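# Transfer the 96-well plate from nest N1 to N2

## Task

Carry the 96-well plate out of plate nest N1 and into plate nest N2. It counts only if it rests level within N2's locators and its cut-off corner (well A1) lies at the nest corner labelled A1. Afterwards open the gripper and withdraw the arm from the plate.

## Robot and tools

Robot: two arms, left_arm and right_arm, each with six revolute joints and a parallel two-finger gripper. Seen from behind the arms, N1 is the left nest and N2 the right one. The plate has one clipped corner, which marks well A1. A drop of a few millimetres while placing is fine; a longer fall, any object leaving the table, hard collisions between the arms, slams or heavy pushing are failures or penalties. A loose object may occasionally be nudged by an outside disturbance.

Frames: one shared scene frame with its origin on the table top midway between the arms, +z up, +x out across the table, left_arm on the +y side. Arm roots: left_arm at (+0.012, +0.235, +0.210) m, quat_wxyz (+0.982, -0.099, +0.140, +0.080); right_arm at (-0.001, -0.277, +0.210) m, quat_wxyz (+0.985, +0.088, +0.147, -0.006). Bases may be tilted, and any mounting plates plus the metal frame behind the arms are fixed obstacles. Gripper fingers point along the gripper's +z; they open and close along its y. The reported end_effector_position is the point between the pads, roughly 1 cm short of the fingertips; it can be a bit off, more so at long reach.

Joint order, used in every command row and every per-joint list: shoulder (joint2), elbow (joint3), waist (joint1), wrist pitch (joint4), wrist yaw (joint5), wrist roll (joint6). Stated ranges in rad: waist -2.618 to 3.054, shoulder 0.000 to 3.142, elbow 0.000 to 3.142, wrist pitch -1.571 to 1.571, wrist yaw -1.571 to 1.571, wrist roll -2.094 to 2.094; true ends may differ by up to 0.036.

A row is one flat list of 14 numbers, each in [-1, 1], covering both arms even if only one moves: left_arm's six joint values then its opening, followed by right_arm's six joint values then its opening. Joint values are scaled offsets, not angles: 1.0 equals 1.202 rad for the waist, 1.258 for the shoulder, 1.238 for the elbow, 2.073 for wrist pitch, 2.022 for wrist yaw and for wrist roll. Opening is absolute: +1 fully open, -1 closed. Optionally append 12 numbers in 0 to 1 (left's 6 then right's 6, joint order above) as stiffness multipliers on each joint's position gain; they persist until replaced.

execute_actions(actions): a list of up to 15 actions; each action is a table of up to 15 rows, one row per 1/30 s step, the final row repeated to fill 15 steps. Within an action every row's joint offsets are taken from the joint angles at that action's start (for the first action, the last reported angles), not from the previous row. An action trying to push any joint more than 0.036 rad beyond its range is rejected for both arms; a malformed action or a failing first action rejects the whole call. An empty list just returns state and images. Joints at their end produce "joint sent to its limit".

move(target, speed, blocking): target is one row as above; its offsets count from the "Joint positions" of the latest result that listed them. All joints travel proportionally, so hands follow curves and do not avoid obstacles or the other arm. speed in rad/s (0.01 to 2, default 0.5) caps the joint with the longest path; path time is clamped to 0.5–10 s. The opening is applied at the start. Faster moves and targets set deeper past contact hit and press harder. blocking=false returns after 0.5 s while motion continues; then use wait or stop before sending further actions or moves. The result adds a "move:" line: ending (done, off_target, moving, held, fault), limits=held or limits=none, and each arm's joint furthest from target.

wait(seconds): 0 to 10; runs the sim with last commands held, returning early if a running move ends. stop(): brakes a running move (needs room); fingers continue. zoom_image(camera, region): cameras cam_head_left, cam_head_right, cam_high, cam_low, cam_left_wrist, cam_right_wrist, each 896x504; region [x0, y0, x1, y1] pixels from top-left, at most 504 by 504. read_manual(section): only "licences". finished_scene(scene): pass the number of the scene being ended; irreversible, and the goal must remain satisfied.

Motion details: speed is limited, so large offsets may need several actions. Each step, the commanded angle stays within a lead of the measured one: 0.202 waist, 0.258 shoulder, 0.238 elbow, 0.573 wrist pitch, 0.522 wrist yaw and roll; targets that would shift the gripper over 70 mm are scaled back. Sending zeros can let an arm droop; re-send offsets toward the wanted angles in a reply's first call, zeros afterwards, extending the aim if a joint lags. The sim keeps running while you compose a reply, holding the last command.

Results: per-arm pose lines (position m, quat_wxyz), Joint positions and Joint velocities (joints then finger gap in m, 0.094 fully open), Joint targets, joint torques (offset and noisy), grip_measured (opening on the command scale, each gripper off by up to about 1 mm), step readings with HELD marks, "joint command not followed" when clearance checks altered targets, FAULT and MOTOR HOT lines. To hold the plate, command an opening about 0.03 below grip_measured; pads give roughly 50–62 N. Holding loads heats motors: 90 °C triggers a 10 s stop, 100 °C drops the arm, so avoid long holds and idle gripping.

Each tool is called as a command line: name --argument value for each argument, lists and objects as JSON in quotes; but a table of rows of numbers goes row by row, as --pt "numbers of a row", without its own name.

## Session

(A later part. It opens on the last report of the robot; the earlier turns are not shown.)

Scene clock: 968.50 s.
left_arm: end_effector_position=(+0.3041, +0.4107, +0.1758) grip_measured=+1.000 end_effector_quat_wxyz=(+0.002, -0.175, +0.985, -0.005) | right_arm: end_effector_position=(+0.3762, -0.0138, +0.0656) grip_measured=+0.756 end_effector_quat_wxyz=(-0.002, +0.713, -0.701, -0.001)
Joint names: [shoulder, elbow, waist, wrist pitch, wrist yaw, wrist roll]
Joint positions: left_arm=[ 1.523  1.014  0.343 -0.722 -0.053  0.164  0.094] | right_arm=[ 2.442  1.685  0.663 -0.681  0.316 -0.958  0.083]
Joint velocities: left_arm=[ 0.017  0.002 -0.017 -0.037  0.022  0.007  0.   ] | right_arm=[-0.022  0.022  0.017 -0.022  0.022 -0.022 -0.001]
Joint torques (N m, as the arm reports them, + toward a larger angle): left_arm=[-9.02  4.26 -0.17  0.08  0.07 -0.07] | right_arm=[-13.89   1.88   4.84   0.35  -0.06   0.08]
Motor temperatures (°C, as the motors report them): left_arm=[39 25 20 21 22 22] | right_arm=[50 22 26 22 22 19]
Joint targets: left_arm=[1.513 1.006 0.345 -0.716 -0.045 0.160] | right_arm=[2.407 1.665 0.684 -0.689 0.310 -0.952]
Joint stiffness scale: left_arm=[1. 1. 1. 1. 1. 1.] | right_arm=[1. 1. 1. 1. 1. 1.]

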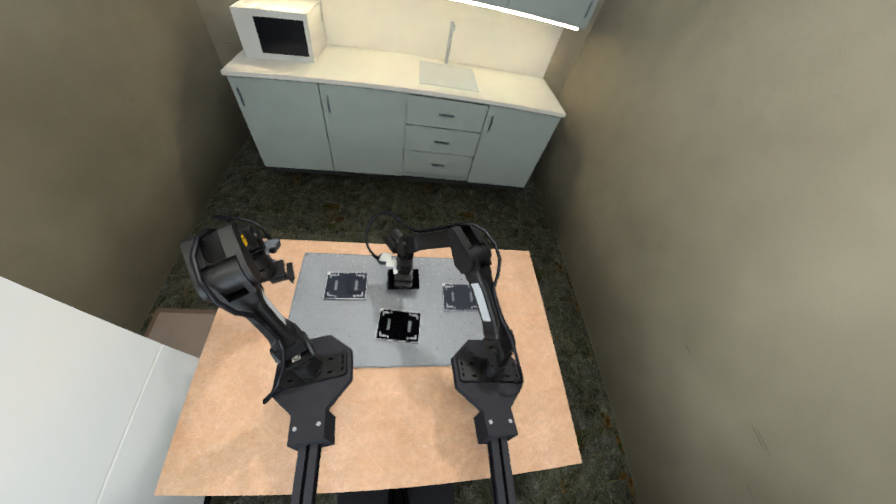

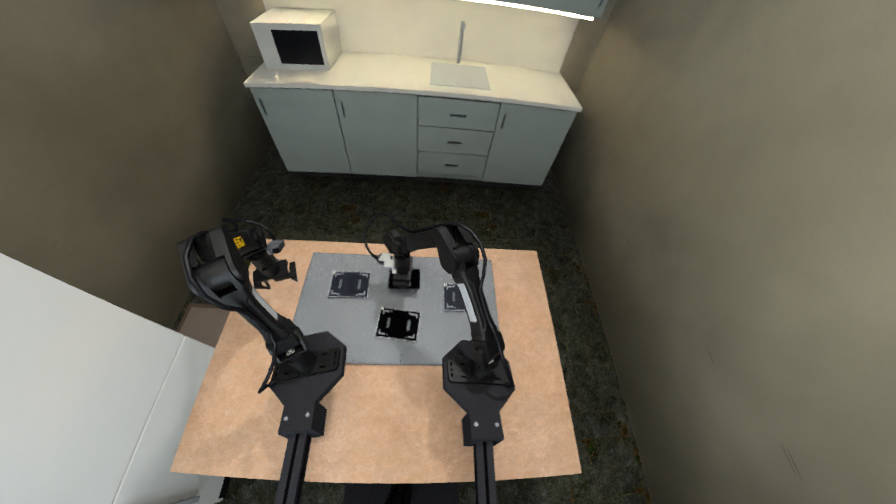

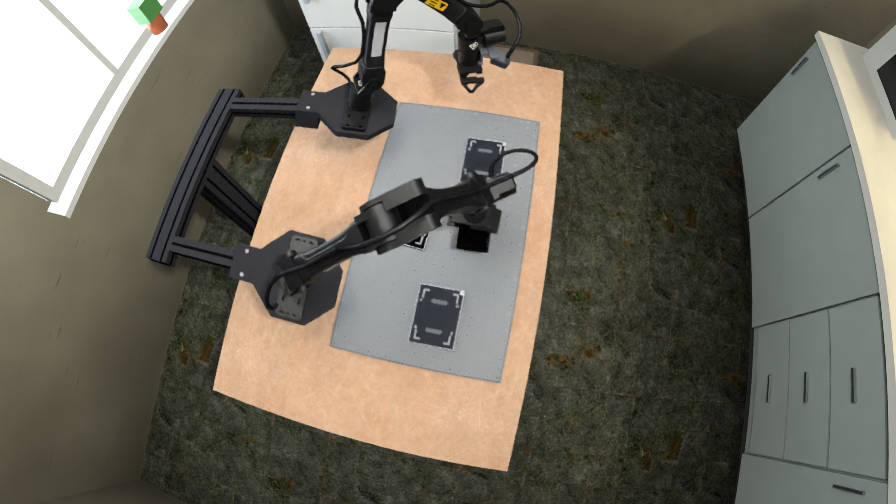

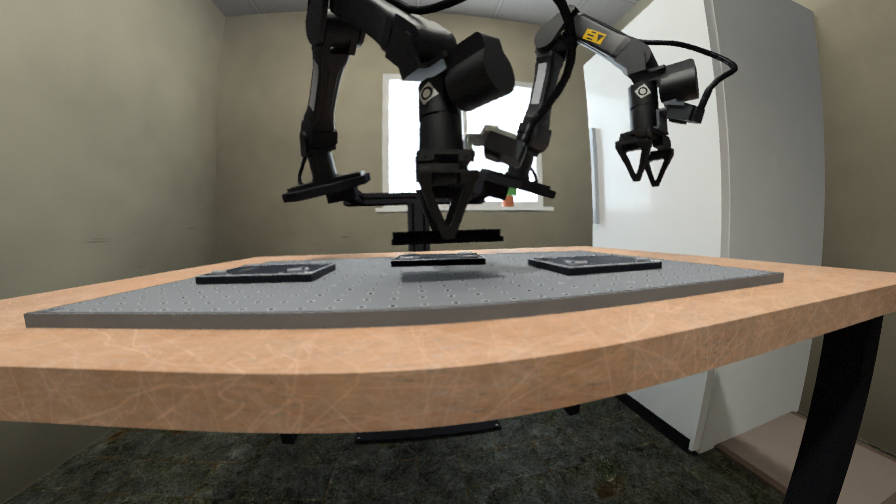

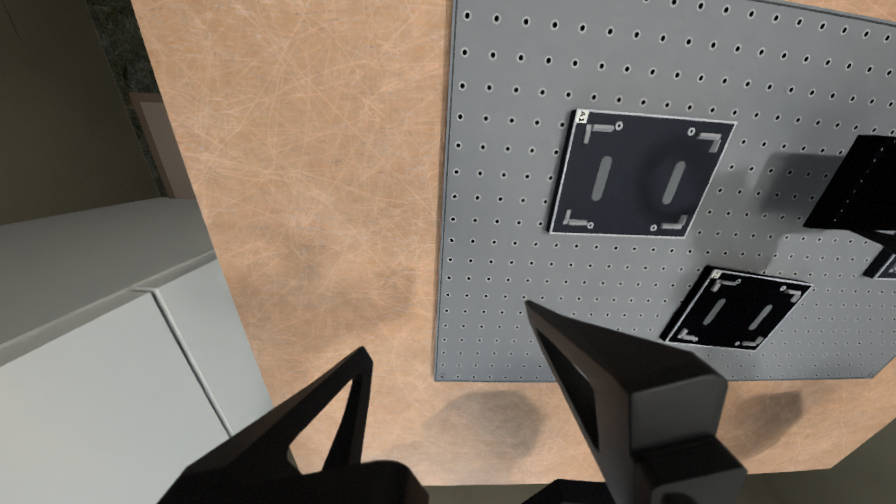

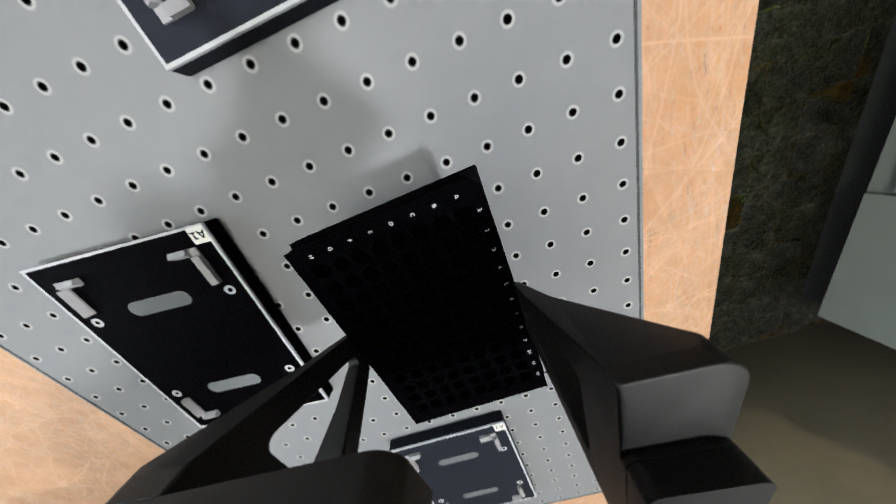

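move --target '[-0.010,-0.008,0.002,0.004,0.005,-0.002,1, -0.4404,-0.559,-0.4218,0.1476,-0.0534,-0.248,0.71]' --speed 0.25

Scene clock: 1018.87 s.
left_arm: end_effector_position=(+0.3041, +0.4107, +0.1758) grip_measured=+1.000 end_effector_quat_wxyz=(+0.002, -0.175, +0.985, -0.005) | right_arm: end_effector_position=(+0.3511, -0.2465, +0.0813) grip_measured=+0.756 end_effector_quat_wxyz=(+0.001, +0.705, -0.709, +0.003)
Joint names: [shoulder, elbow, waist, wrist pitch, wrist yaw, wrist roll]
Joint positions: left_arm=[ 1.523  1.014  0.343 -0.722 -0.053  0.164  0.094] | right_arm=[ 1.919  1.007  0.158 -0.387  0.223 -1.45   0.083]
Joint velocities: left_arm=[-0.007  0.002  0.002 -0.022 -0.037 -0.007  0.   ] | right_arm=[ 0.007  0.017 -0.002 -0.081 -0.022  0.007 -0.001]
Joint torques (N m, as the arm reports them, + toward a larger angle): left_arm=[-9.23  4.05 -0.17  0.09  0.09 -0.08] | right_arm=[-10.81   1.5    1.4    0.61  -0.16  -0.06]
Motor temperatures (°C, as the motors report them): left_arm=[39 25 20 21 22 22] | right_arm=[51 22 26 22 22 19]
Joint targets: left_arm=[1.511 1.004 0.345 -0.714 -0.043 0.160] | right_arm=[1.888 0.993 0.156 -0.375 0.208 -1.459]
Joint stiffness scale: left_arm=[1. 1. 1. 1. 1. 1.] | right_arm=[1. 1. 1. 1. 1. 1.]
move: off_target (right_arm); limits=none; left_arm: farthest joint: the shoulder, 0.013 radians from its target (0.013 radians at the start); right_arm: farthest joint: the shoulder, 0.031 radians from its target (0.554 radians at the start)

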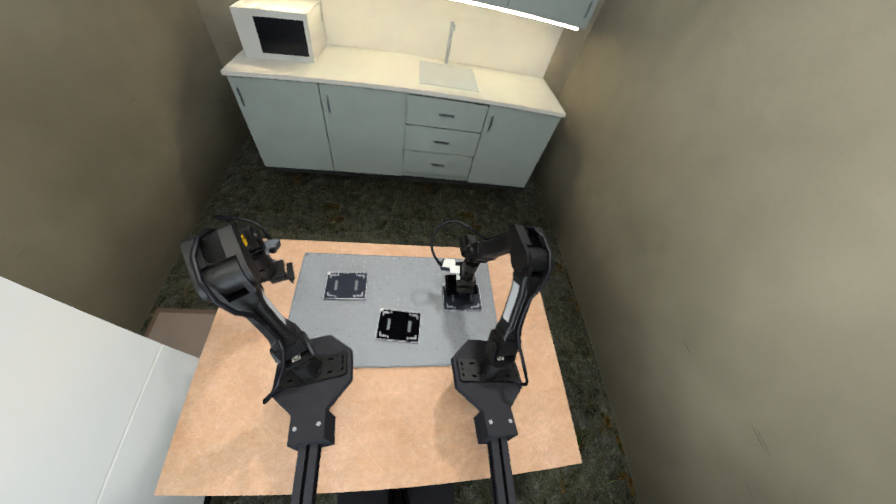

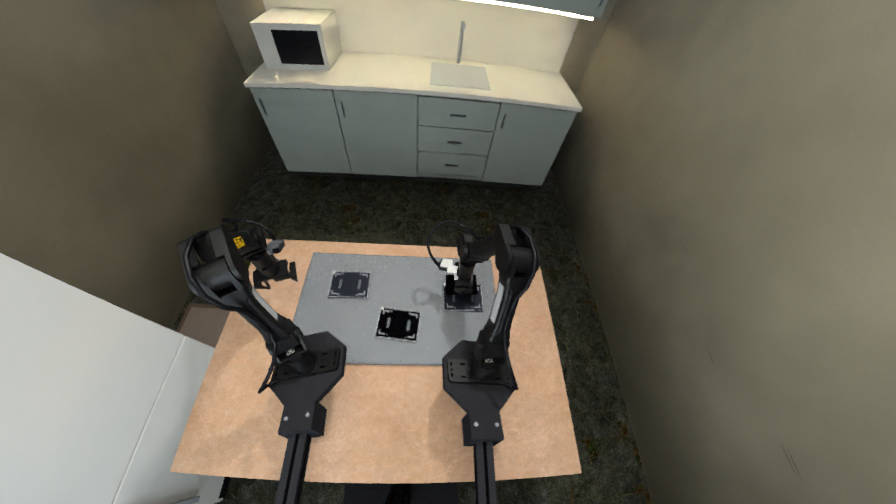

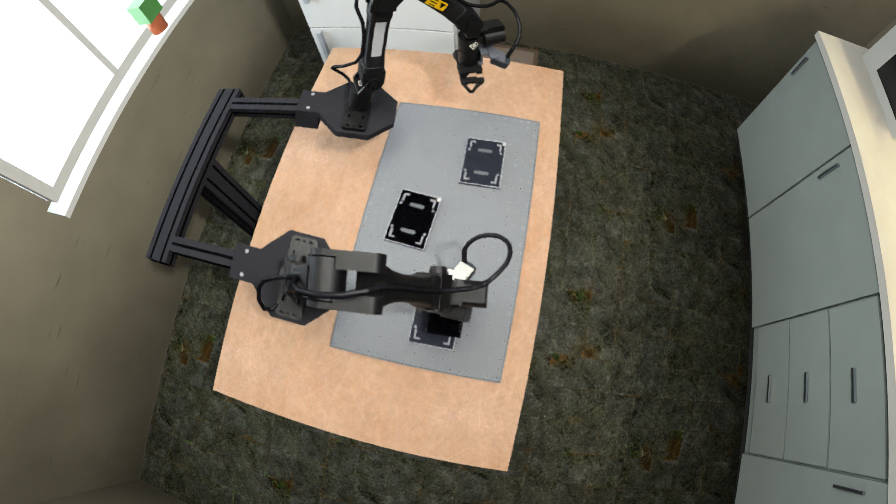

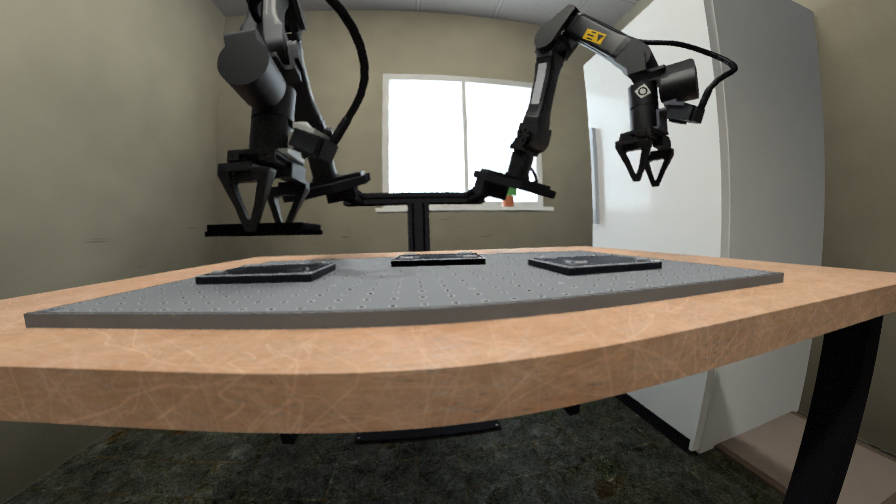

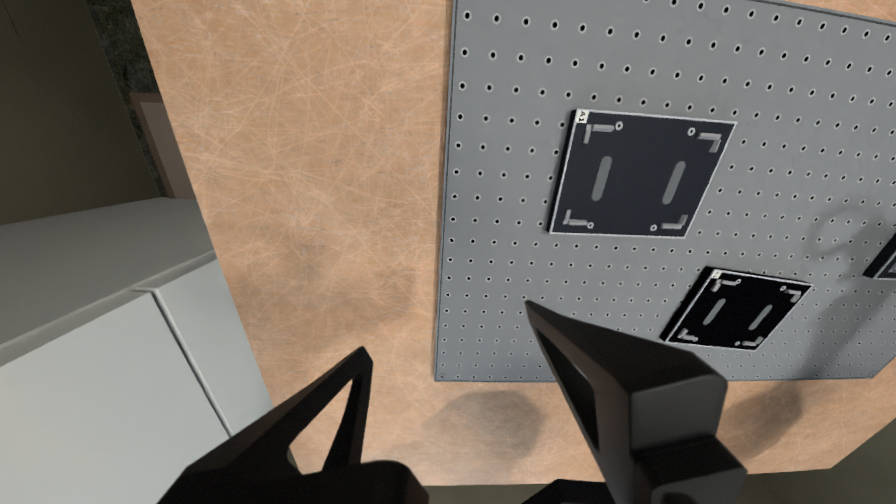

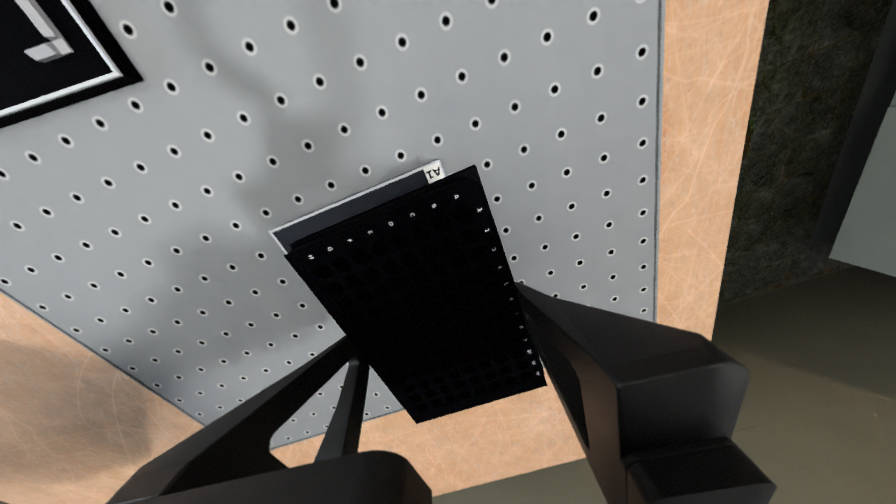

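move --target '[-0.010,-0.008,0.002,0.004,0.005,-0.002,1, 0.0775,0,-0.0203,0.0544,-0.0099,0,0.71]' --speed 0.08

Scene clock: 1037.87 s.
left_arm: end_effector_position=(+0.3041, +0.4107, +0.1758) grip_measured=+1.000 end_effector_quat_wxyz=(+0.002, -0.175, +0.985, -0.005) | right_arm: end_effector_position=(+0.3516, -0.2465, +0.0521) grip_measured=+0.756 end_effector_quat_wxyz=(-0.000, +0.699, -0.715, +0.004)
Joint names: [shoulder, elbow, waist, wrist pitch, wrist yaw, wrist roll]
Joint positions: left_arm=[ 1.523  1.014  0.343 -0.722 -0.053  0.164  0.094] | right_arm=[ 2.014  1.007  0.138 -0.286  0.217 -1.451  0.083]
Joint velocities: left_arm=[0.017 0.002 0.017 0.037 0.022 0.007 0.   ] | right_arm=[-0.022 -0.002  0.007 -0.051  0.007  0.022 -0.   ]
Joint torques (N m, as the arm reports them, + toward a larger angle): left_arm=[-9.23  4.06 -0.18  0.09  0.09 -0.07] | right_arm=[-8.43  2.18  1.16  0.62 -0.14  0.03]
Motor temperatures (°C, as the motors report them): left_arm=[39 25 20 21 22 22] | right_arm=[48 22 25 22 22 19]
Joint targets: left_arm=[1.511 1.004 0.345 -0.714 -0.043 0.160] | right_arm=[2.017 1.007 0.133 -0.274 0.202 -1.450]
Joint stiffness scale: left_arm=[1. 1. 1. 1. 1. 1.] | right_arm=[1. 1. 1. 1. 1. 1.]
move: done; limits=none; left_arm: farthest joint: the shoulder, 0.013 radians from its target (0.013 radians at the start); right_arm: farthest joint: the wrist yaw, 0.014 radians from its target (0.020 radians at the start)

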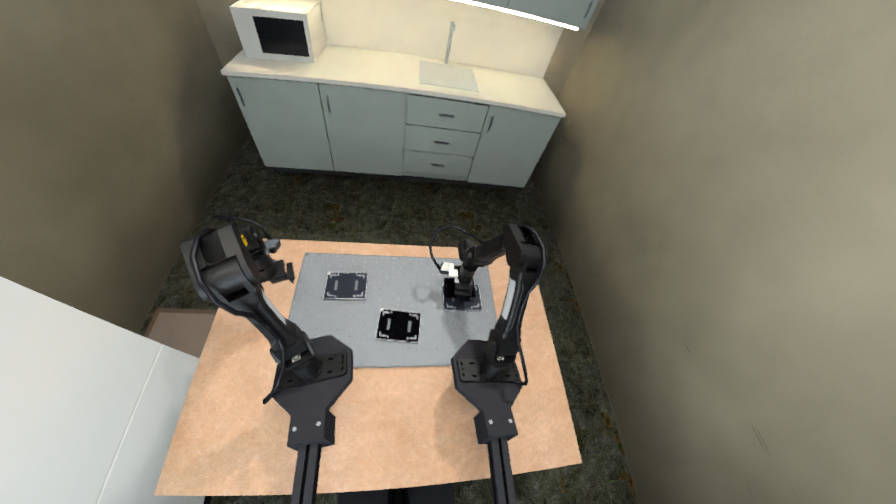

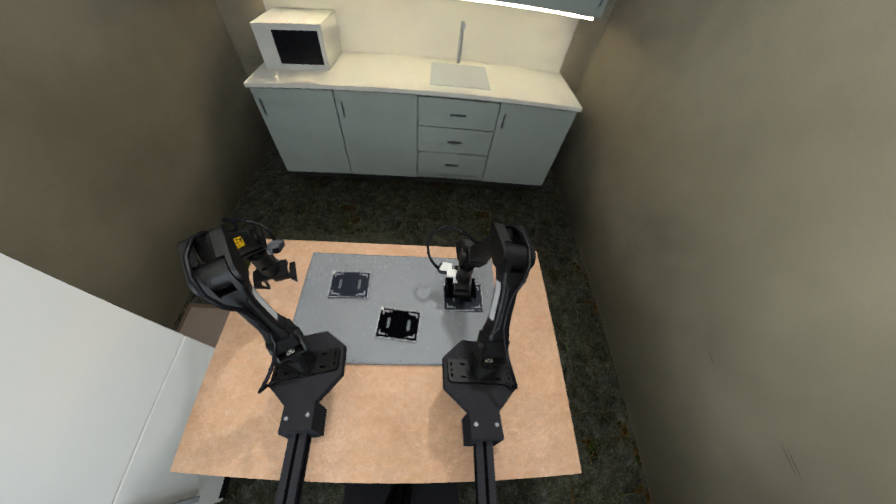

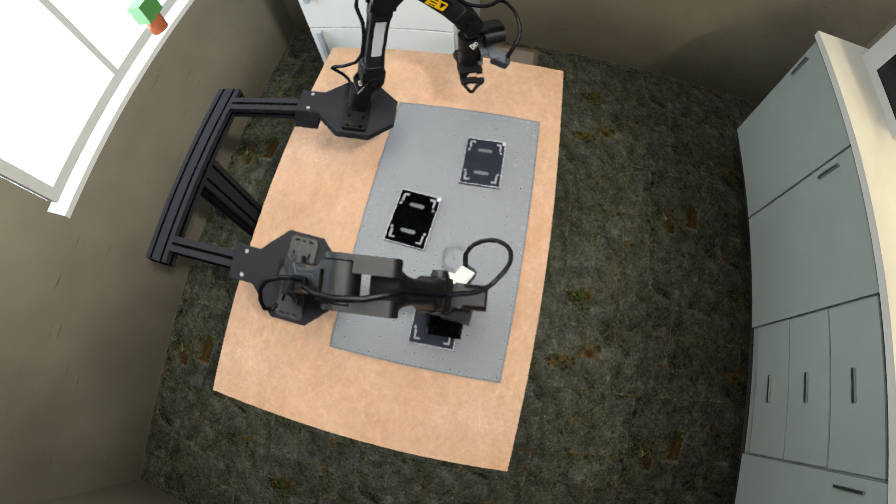

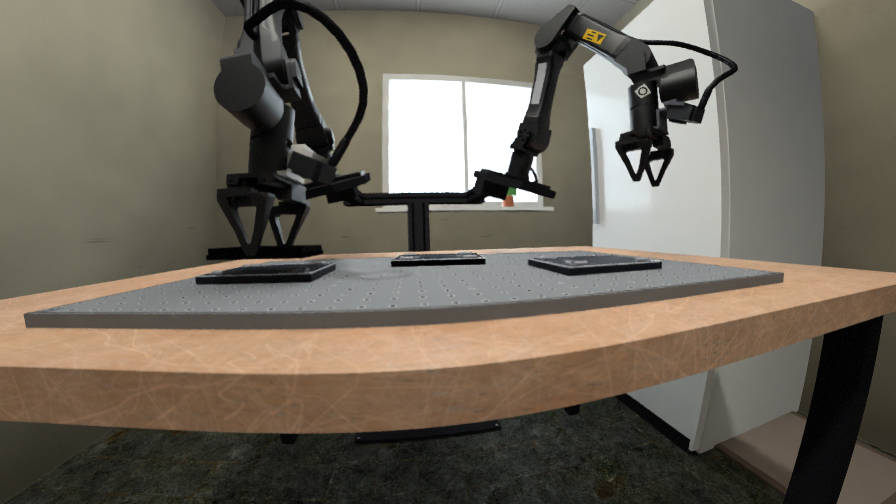

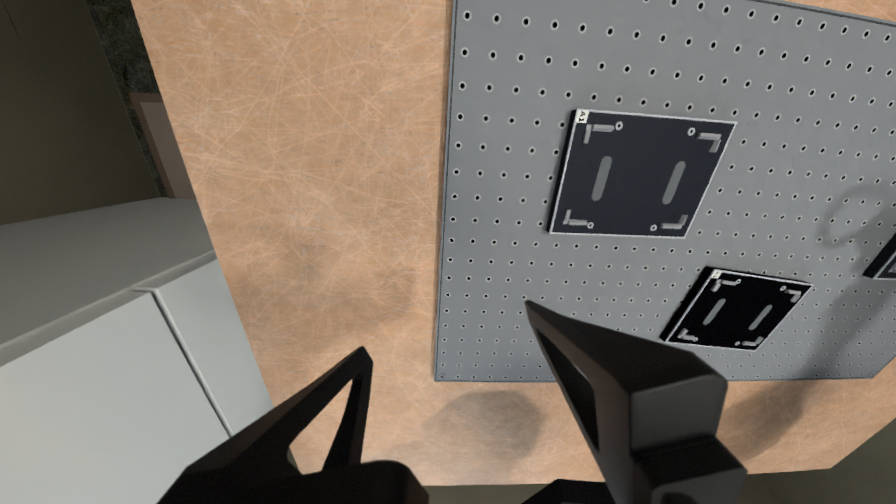

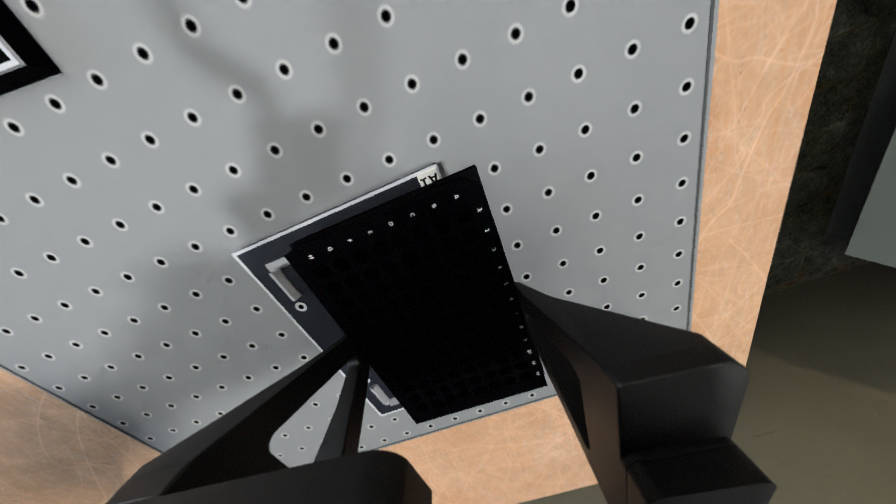

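zoom_image --camera "cam_right_wrist" --region '[200,120,620,460]'

zoom_image --camera "cam_low" --region '[180,200,380,310]'

Region (200, 120, 620, 460) of cam_right_wrist's 896x504 image, scaled by 1.200, with more detail than that image has; it fills the top 408 rows of this view, and the rest is white.

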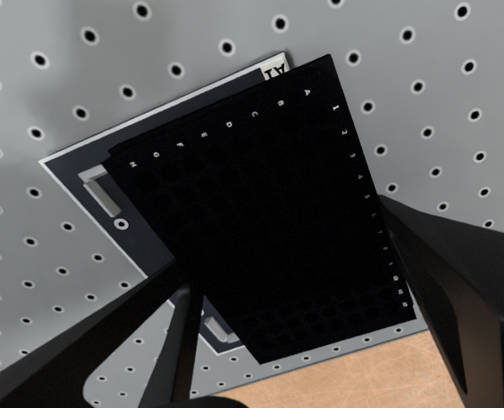

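Region (180, 200, 380, 310) of cam_low's 896x504 image, scaled by 2.520, with more detail than that image has; it fills the top 277 rows of this view, and the rest is white.

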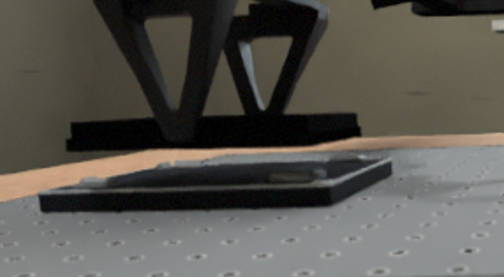

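move --target '[-0.010,-0.008,0.002,0.004,0.005,-0.002,1, -0.0835,-0.1305,-0.0319,0.044,-0.0129,-0.030,0.71]' --speed 0.1

Scene clock: 1082.13 s.
left_arm: end_effector_position=(+0.3041, +0.4107, +0.1758) grip_measured=+1.000 end_effector_quat_wxyz=(+0.002, -0.175, +0.985, -0.005) | right_arm: end_effector_position=(+0.3228, -0.2592, +0.0538) grip_measured=+0.756 end_effector_quat_wxyz=(-0.002, +0.706, -0.708, +0.004)
Joint names: [shoulder, elbow, waist, wrist pitch, wrist yaw, wrist roll]
Joint positions: left_arm=[ 1.523  1.014  0.343 -0.722 -0.053  0.164  0.094] | right_arm=[ 1.94   0.863  0.106 -0.207  0.205 -1.502  0.083]
Joint velocities: left_arm=[-0.002 -0.002 -0.012 -0.037 -0.022 -0.095  0.   ] | right_arm=[-0.002  0.017 -0.027  0.007 -0.007  0.022 -0.001]
Joint torques (N m, as the arm reports them, + toward a larger angle): left_arm=[-9.22  4.05 -0.17  0.1   0.09 -0.08] | right_arm=[-10.29   0.73   0.92   0.59  -0.15  -0.06]
Motor temperatures (°C, as the motors report them): left_arm=[39 25 20 21 22 22] | right_arm=[44 22 25 22 22 19]
Joint targets: left_arm=[1.511 1.004 0.345 -0.714 -0.043 0.160] | right_arm=[1.909 0.846 0.100 -0.195 0.191 -1.511]
Joint stiffness scale: left_arm=[1. 1. 1. 1. 1. 1.] | right_arm=[1. 1. 1. 1. 1. 1.]
move: off_target (right_arm); limits=none; left_arm: farthest joint: the shoulder, 0.013 radians from its target (0.013 radians at the start); right_arm: farthest joint: the shoulder, 0.031 radians from its target (0.105 radians at the start)

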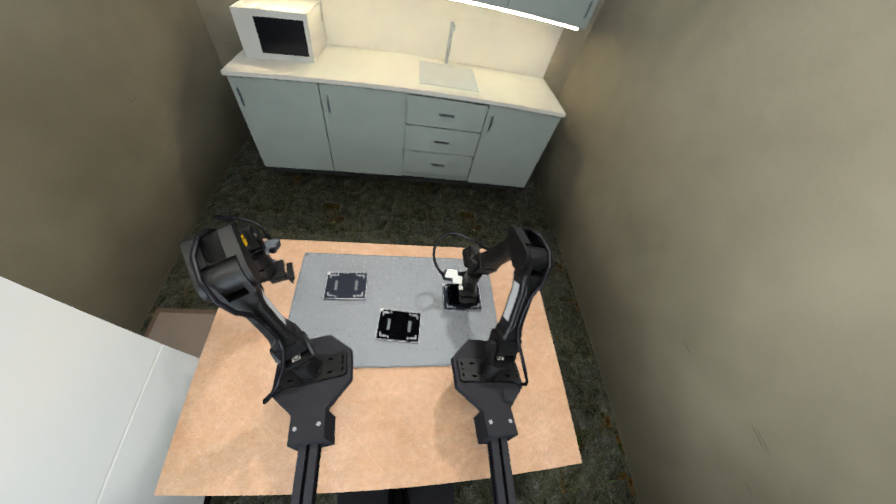

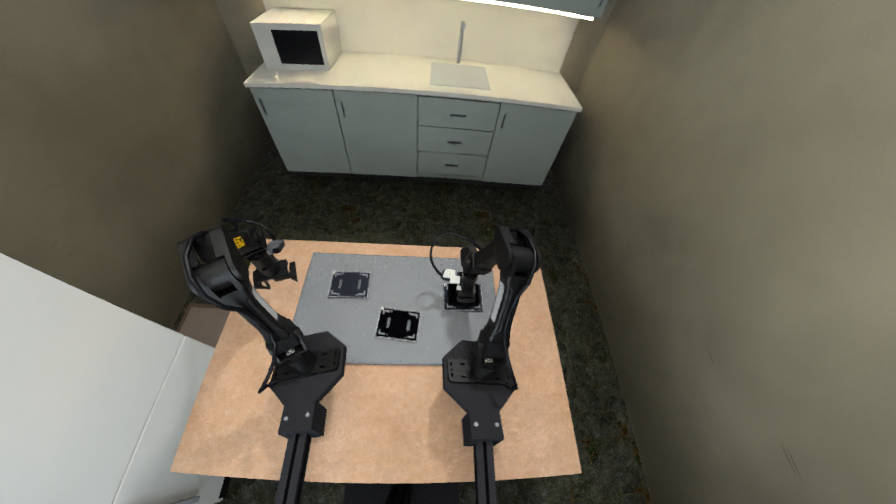

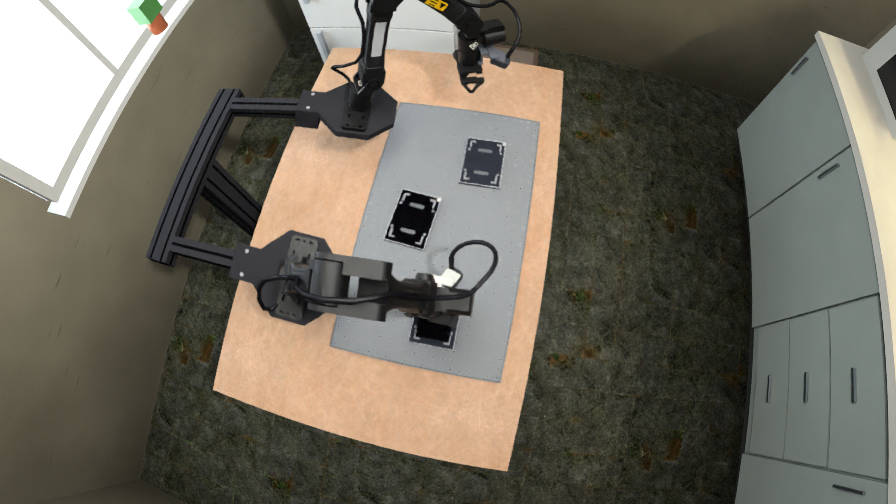

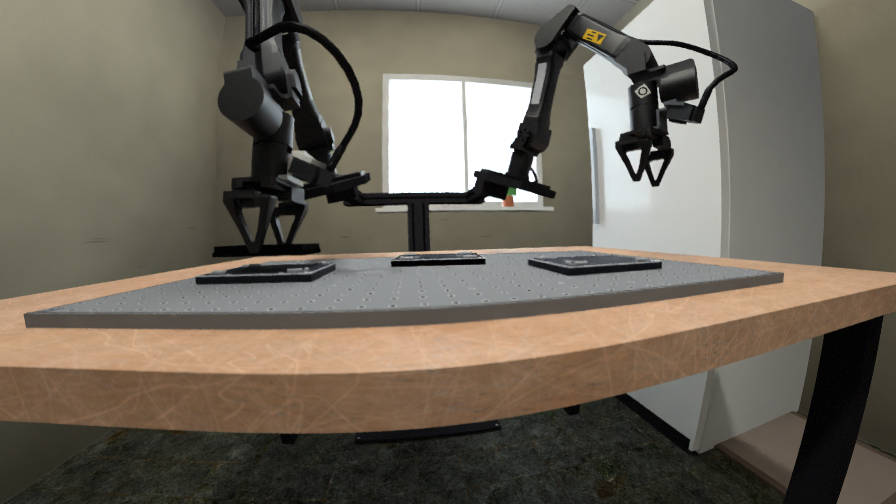

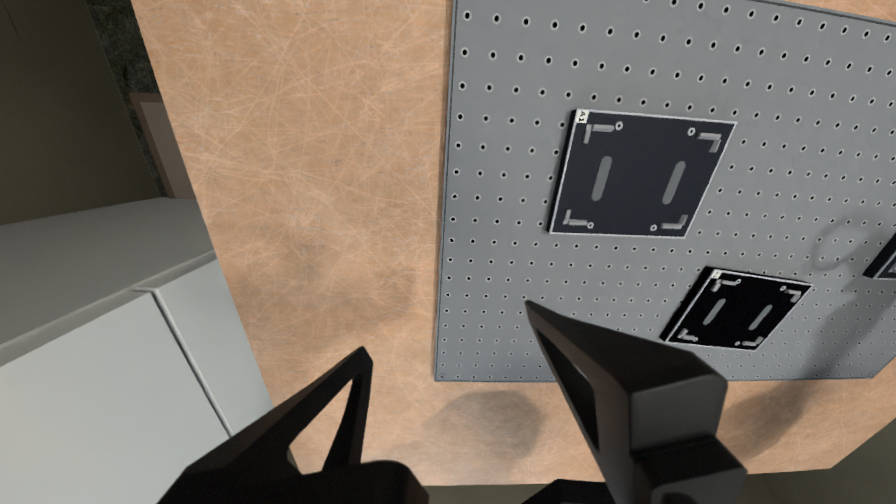

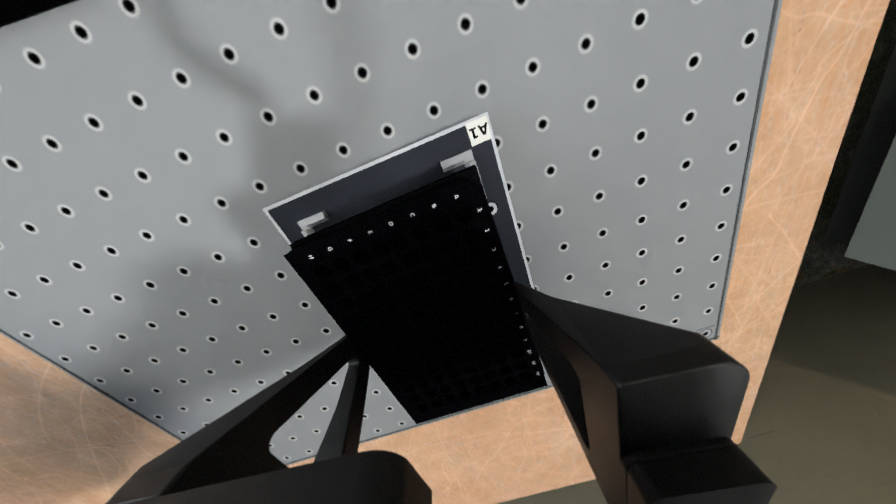

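zoom_image --camera "cam_right_wrist" --region '[240,90,580,330]'

Region (240, 90, 580, 330) of cam_right_wrist's 896x504 image, scaled by 1.482, with more detail than that image has; it fills the top 356 rows of this view, and the rest is white.

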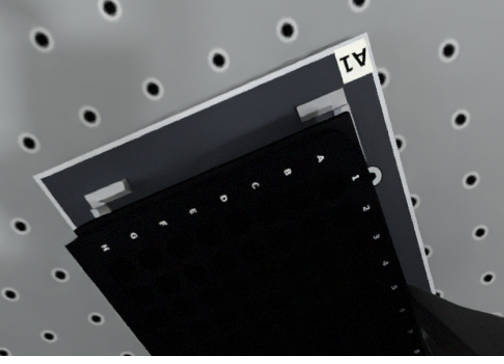

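zoom_image --camera "cam_low" --region '[190,220,350,300]'

Region (190, 220, 350, 300) of cam_low's 896x504 image, scaled by 3.150, with more detail than that image has.

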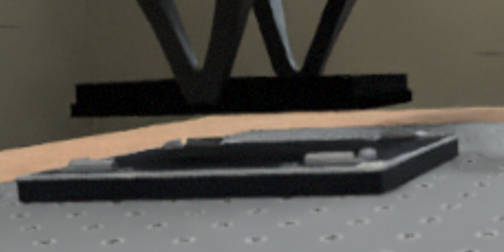

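move --target '[-0.010,-0.008,0.002,0.004,0.005,-0.002,1, 0.036,-0.024,-0.0113,0.0305,-0.008,0,0.71]' --speed 0.05

Scene clock: 1121.13 s.
left_arm: end_effector_position=(+0.3041, +0.4107, +0.1758) grip_measured=+1.000 end_effector_quat_wxyz=(+0.002, -0.175, +0.985, -0.005) | right_arm: end_effector_position=(+0.3177, -0.2593, +0.0411) grip_measured=+0.756 end_effector_quat_wxyz=(+0.000, +0.704, -0.710, +0.002)
Joint names: [shoulder, elbow, waist, wrist pitch, wrist yaw, wrist roll]
Joint positions: left_arm=[ 1.523  1.014  0.343 -0.722 -0.053  0.164  0.094] | right_arm=[ 1.981  0.849  0.099 -0.156  0.204 -1.503  0.083]
Joint velocities: left_arm=[ 0.012 -0.007 -0.002 -0.037  0.007 -0.051  0.   ] | right_arm=[-0.002  0.022  0.007 -0.022 -0.037 -0.007  0.   ]
Joint torques (N m, as the arm reports them, + toward a larger angle): left_arm=[-9.23  4.06 -0.17  0.09  0.09 -0.07] | right_arm=[-7.61  0.52  0.9   0.62 -0.16  0.02]
Motor temperatures (°C, as the motors report them): left_arm=[39 25 20 21 22 22] | right_arm=[45 21 25 22 22 19]
Joint targets: left_arm=[1.511 1.004 0.345 -0.714 -0.043 0.160] | right_arm=[1.985 0.833 0.093 -0.144 0.189 -1.503]
Joint stiffness scale: left_arm=[1. 1. 1. 1. 1. 1.] | right_arm=[1. 1. 1. 1. 1. 1.]
move: done; limits=none; left_arm: farthest joint: the shoulder, 0.013 radians from its target (0.013 radians at the start); right_arm: farthest joint: the elbow, 0.016 radians from its target (0.030 radians at the start)

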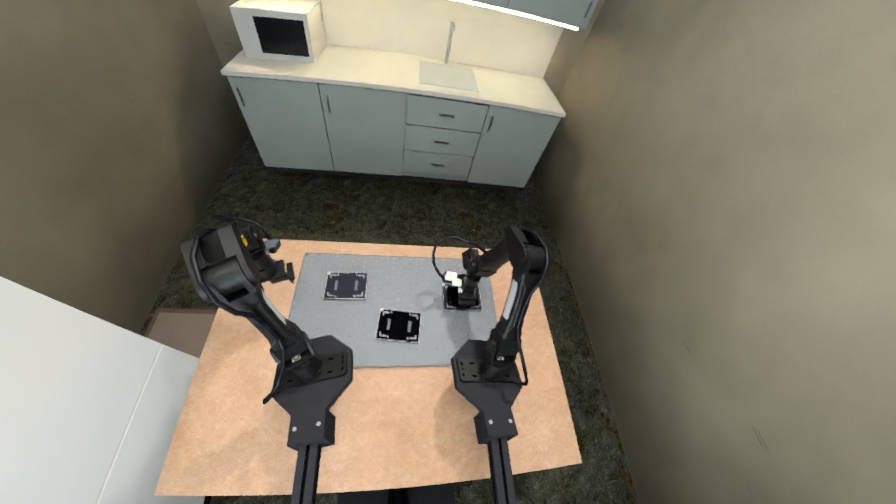

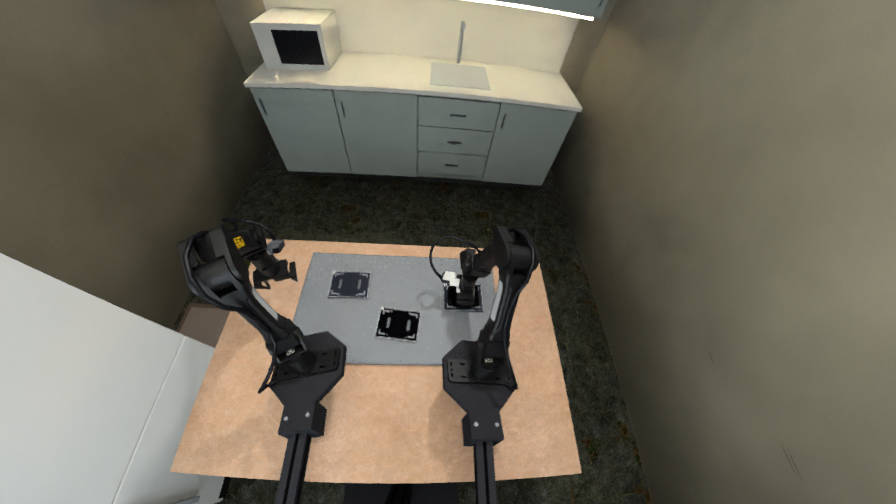

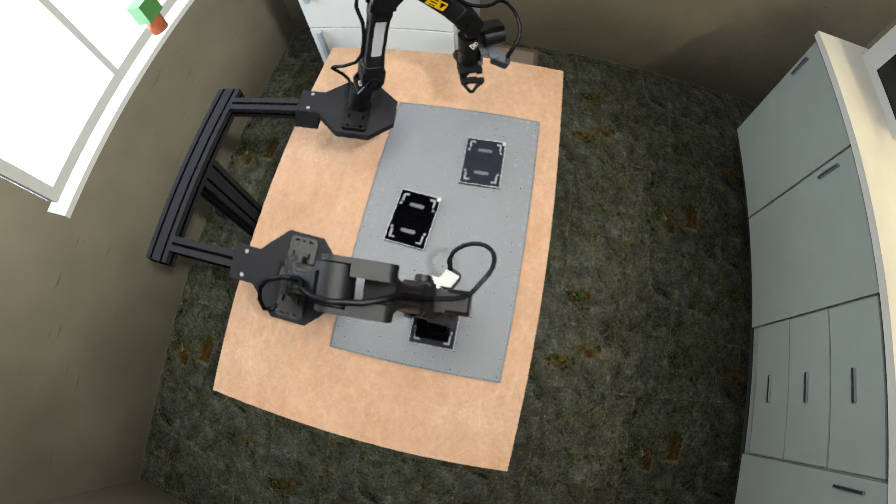

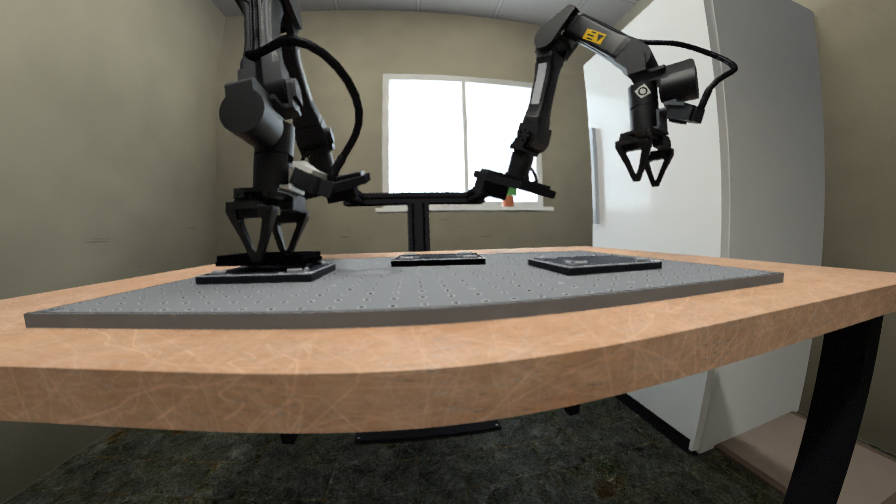

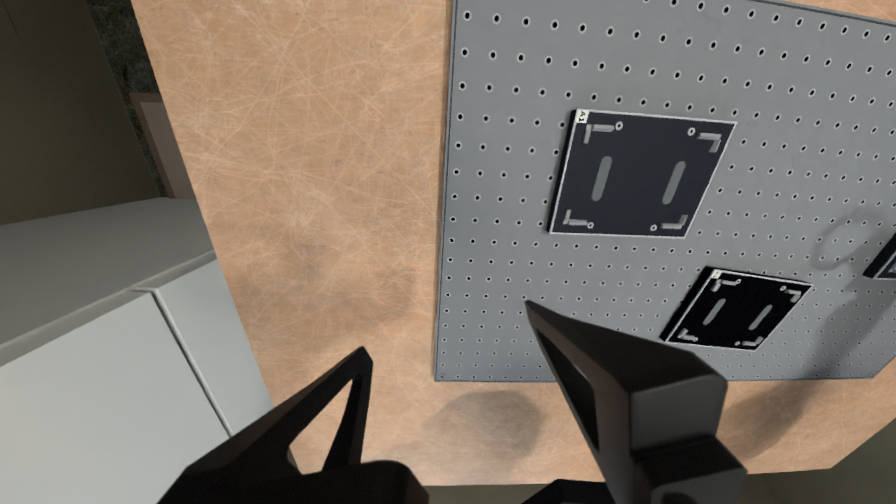

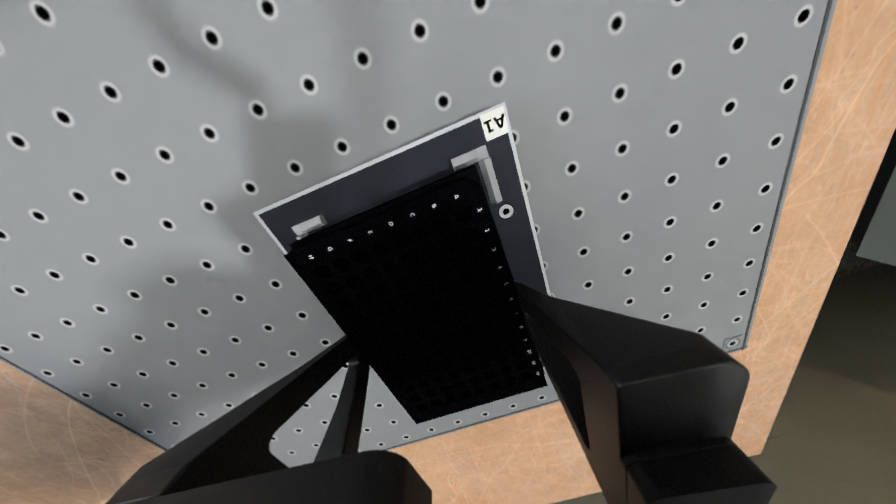

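zoom_image --camera "cam_right_wrist" --region '[240,90,560,300]'

zoom_image --camera "cam_low" --region '[190,220,350,300]'

Region (240, 90, 560, 300) of cam_right_wrist's 896x504 image, scaled by 1.575, with more detail than that image has; it fills the top 331 rows of this view, and the rest is white.

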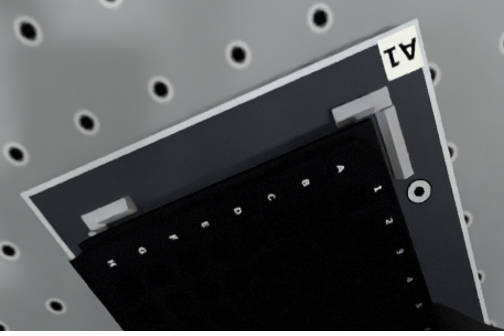

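Region (190, 220, 350, 300) of cam_low's 896x504 image, scaled by 3.150, with more detail than that image has.

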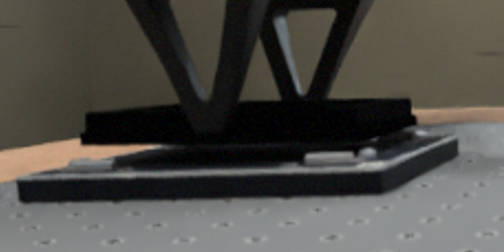

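zoom_image --camera "cam_right_wrist" --region '[430,120,540,230]'

zoom_image --camera "cam_right_wrist" --region '[250,190,360,300]'

Region (430, 120, 540, 230) of cam_right_wrist's 896x504 image, scaled by 4.582, with more detail than that image has.

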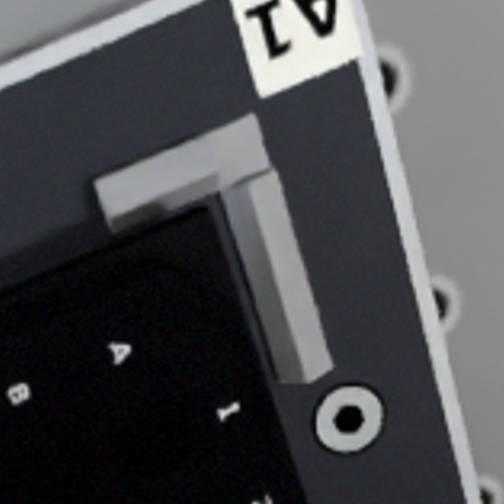

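Region (250, 190, 360, 300) of cam_right_wrist's 896x504 image, scaled by 4.582, with more detail than that image has.

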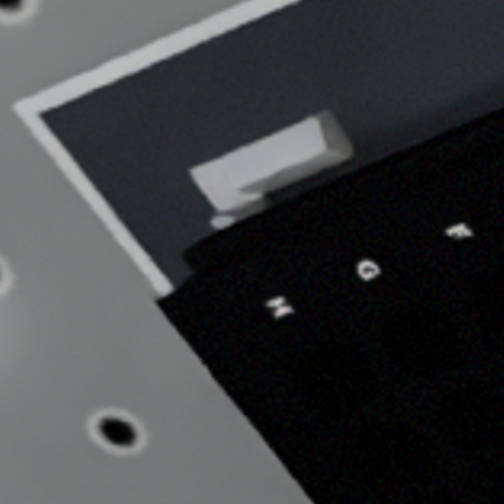

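zoom_image --camera "cam_high" --region '[390,280,500,370]'

zoom_image --camera "cam_head_right" --region '[420,260,520,330]'

Region (390, 280, 500, 370) of cam_high's 896x504 image, scaled by 4.582, with more detail than that image has; it fills the top 412 rows of this view, and the rest is white.

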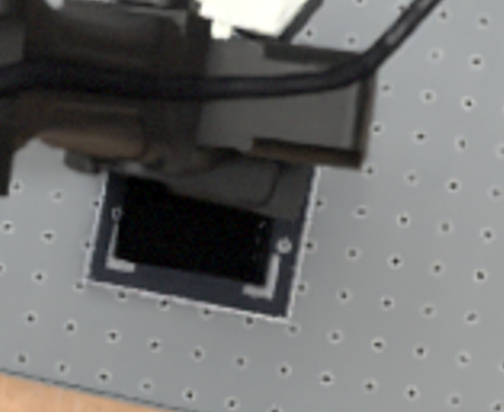

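Region (420, 260, 520, 330) of cam_head_right's 896x504 image, scaled by 5.040, with more detail than that image has; it fills the top 353 rows of this view, and the rest is white.

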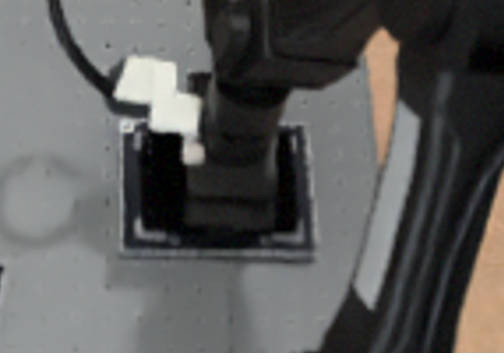

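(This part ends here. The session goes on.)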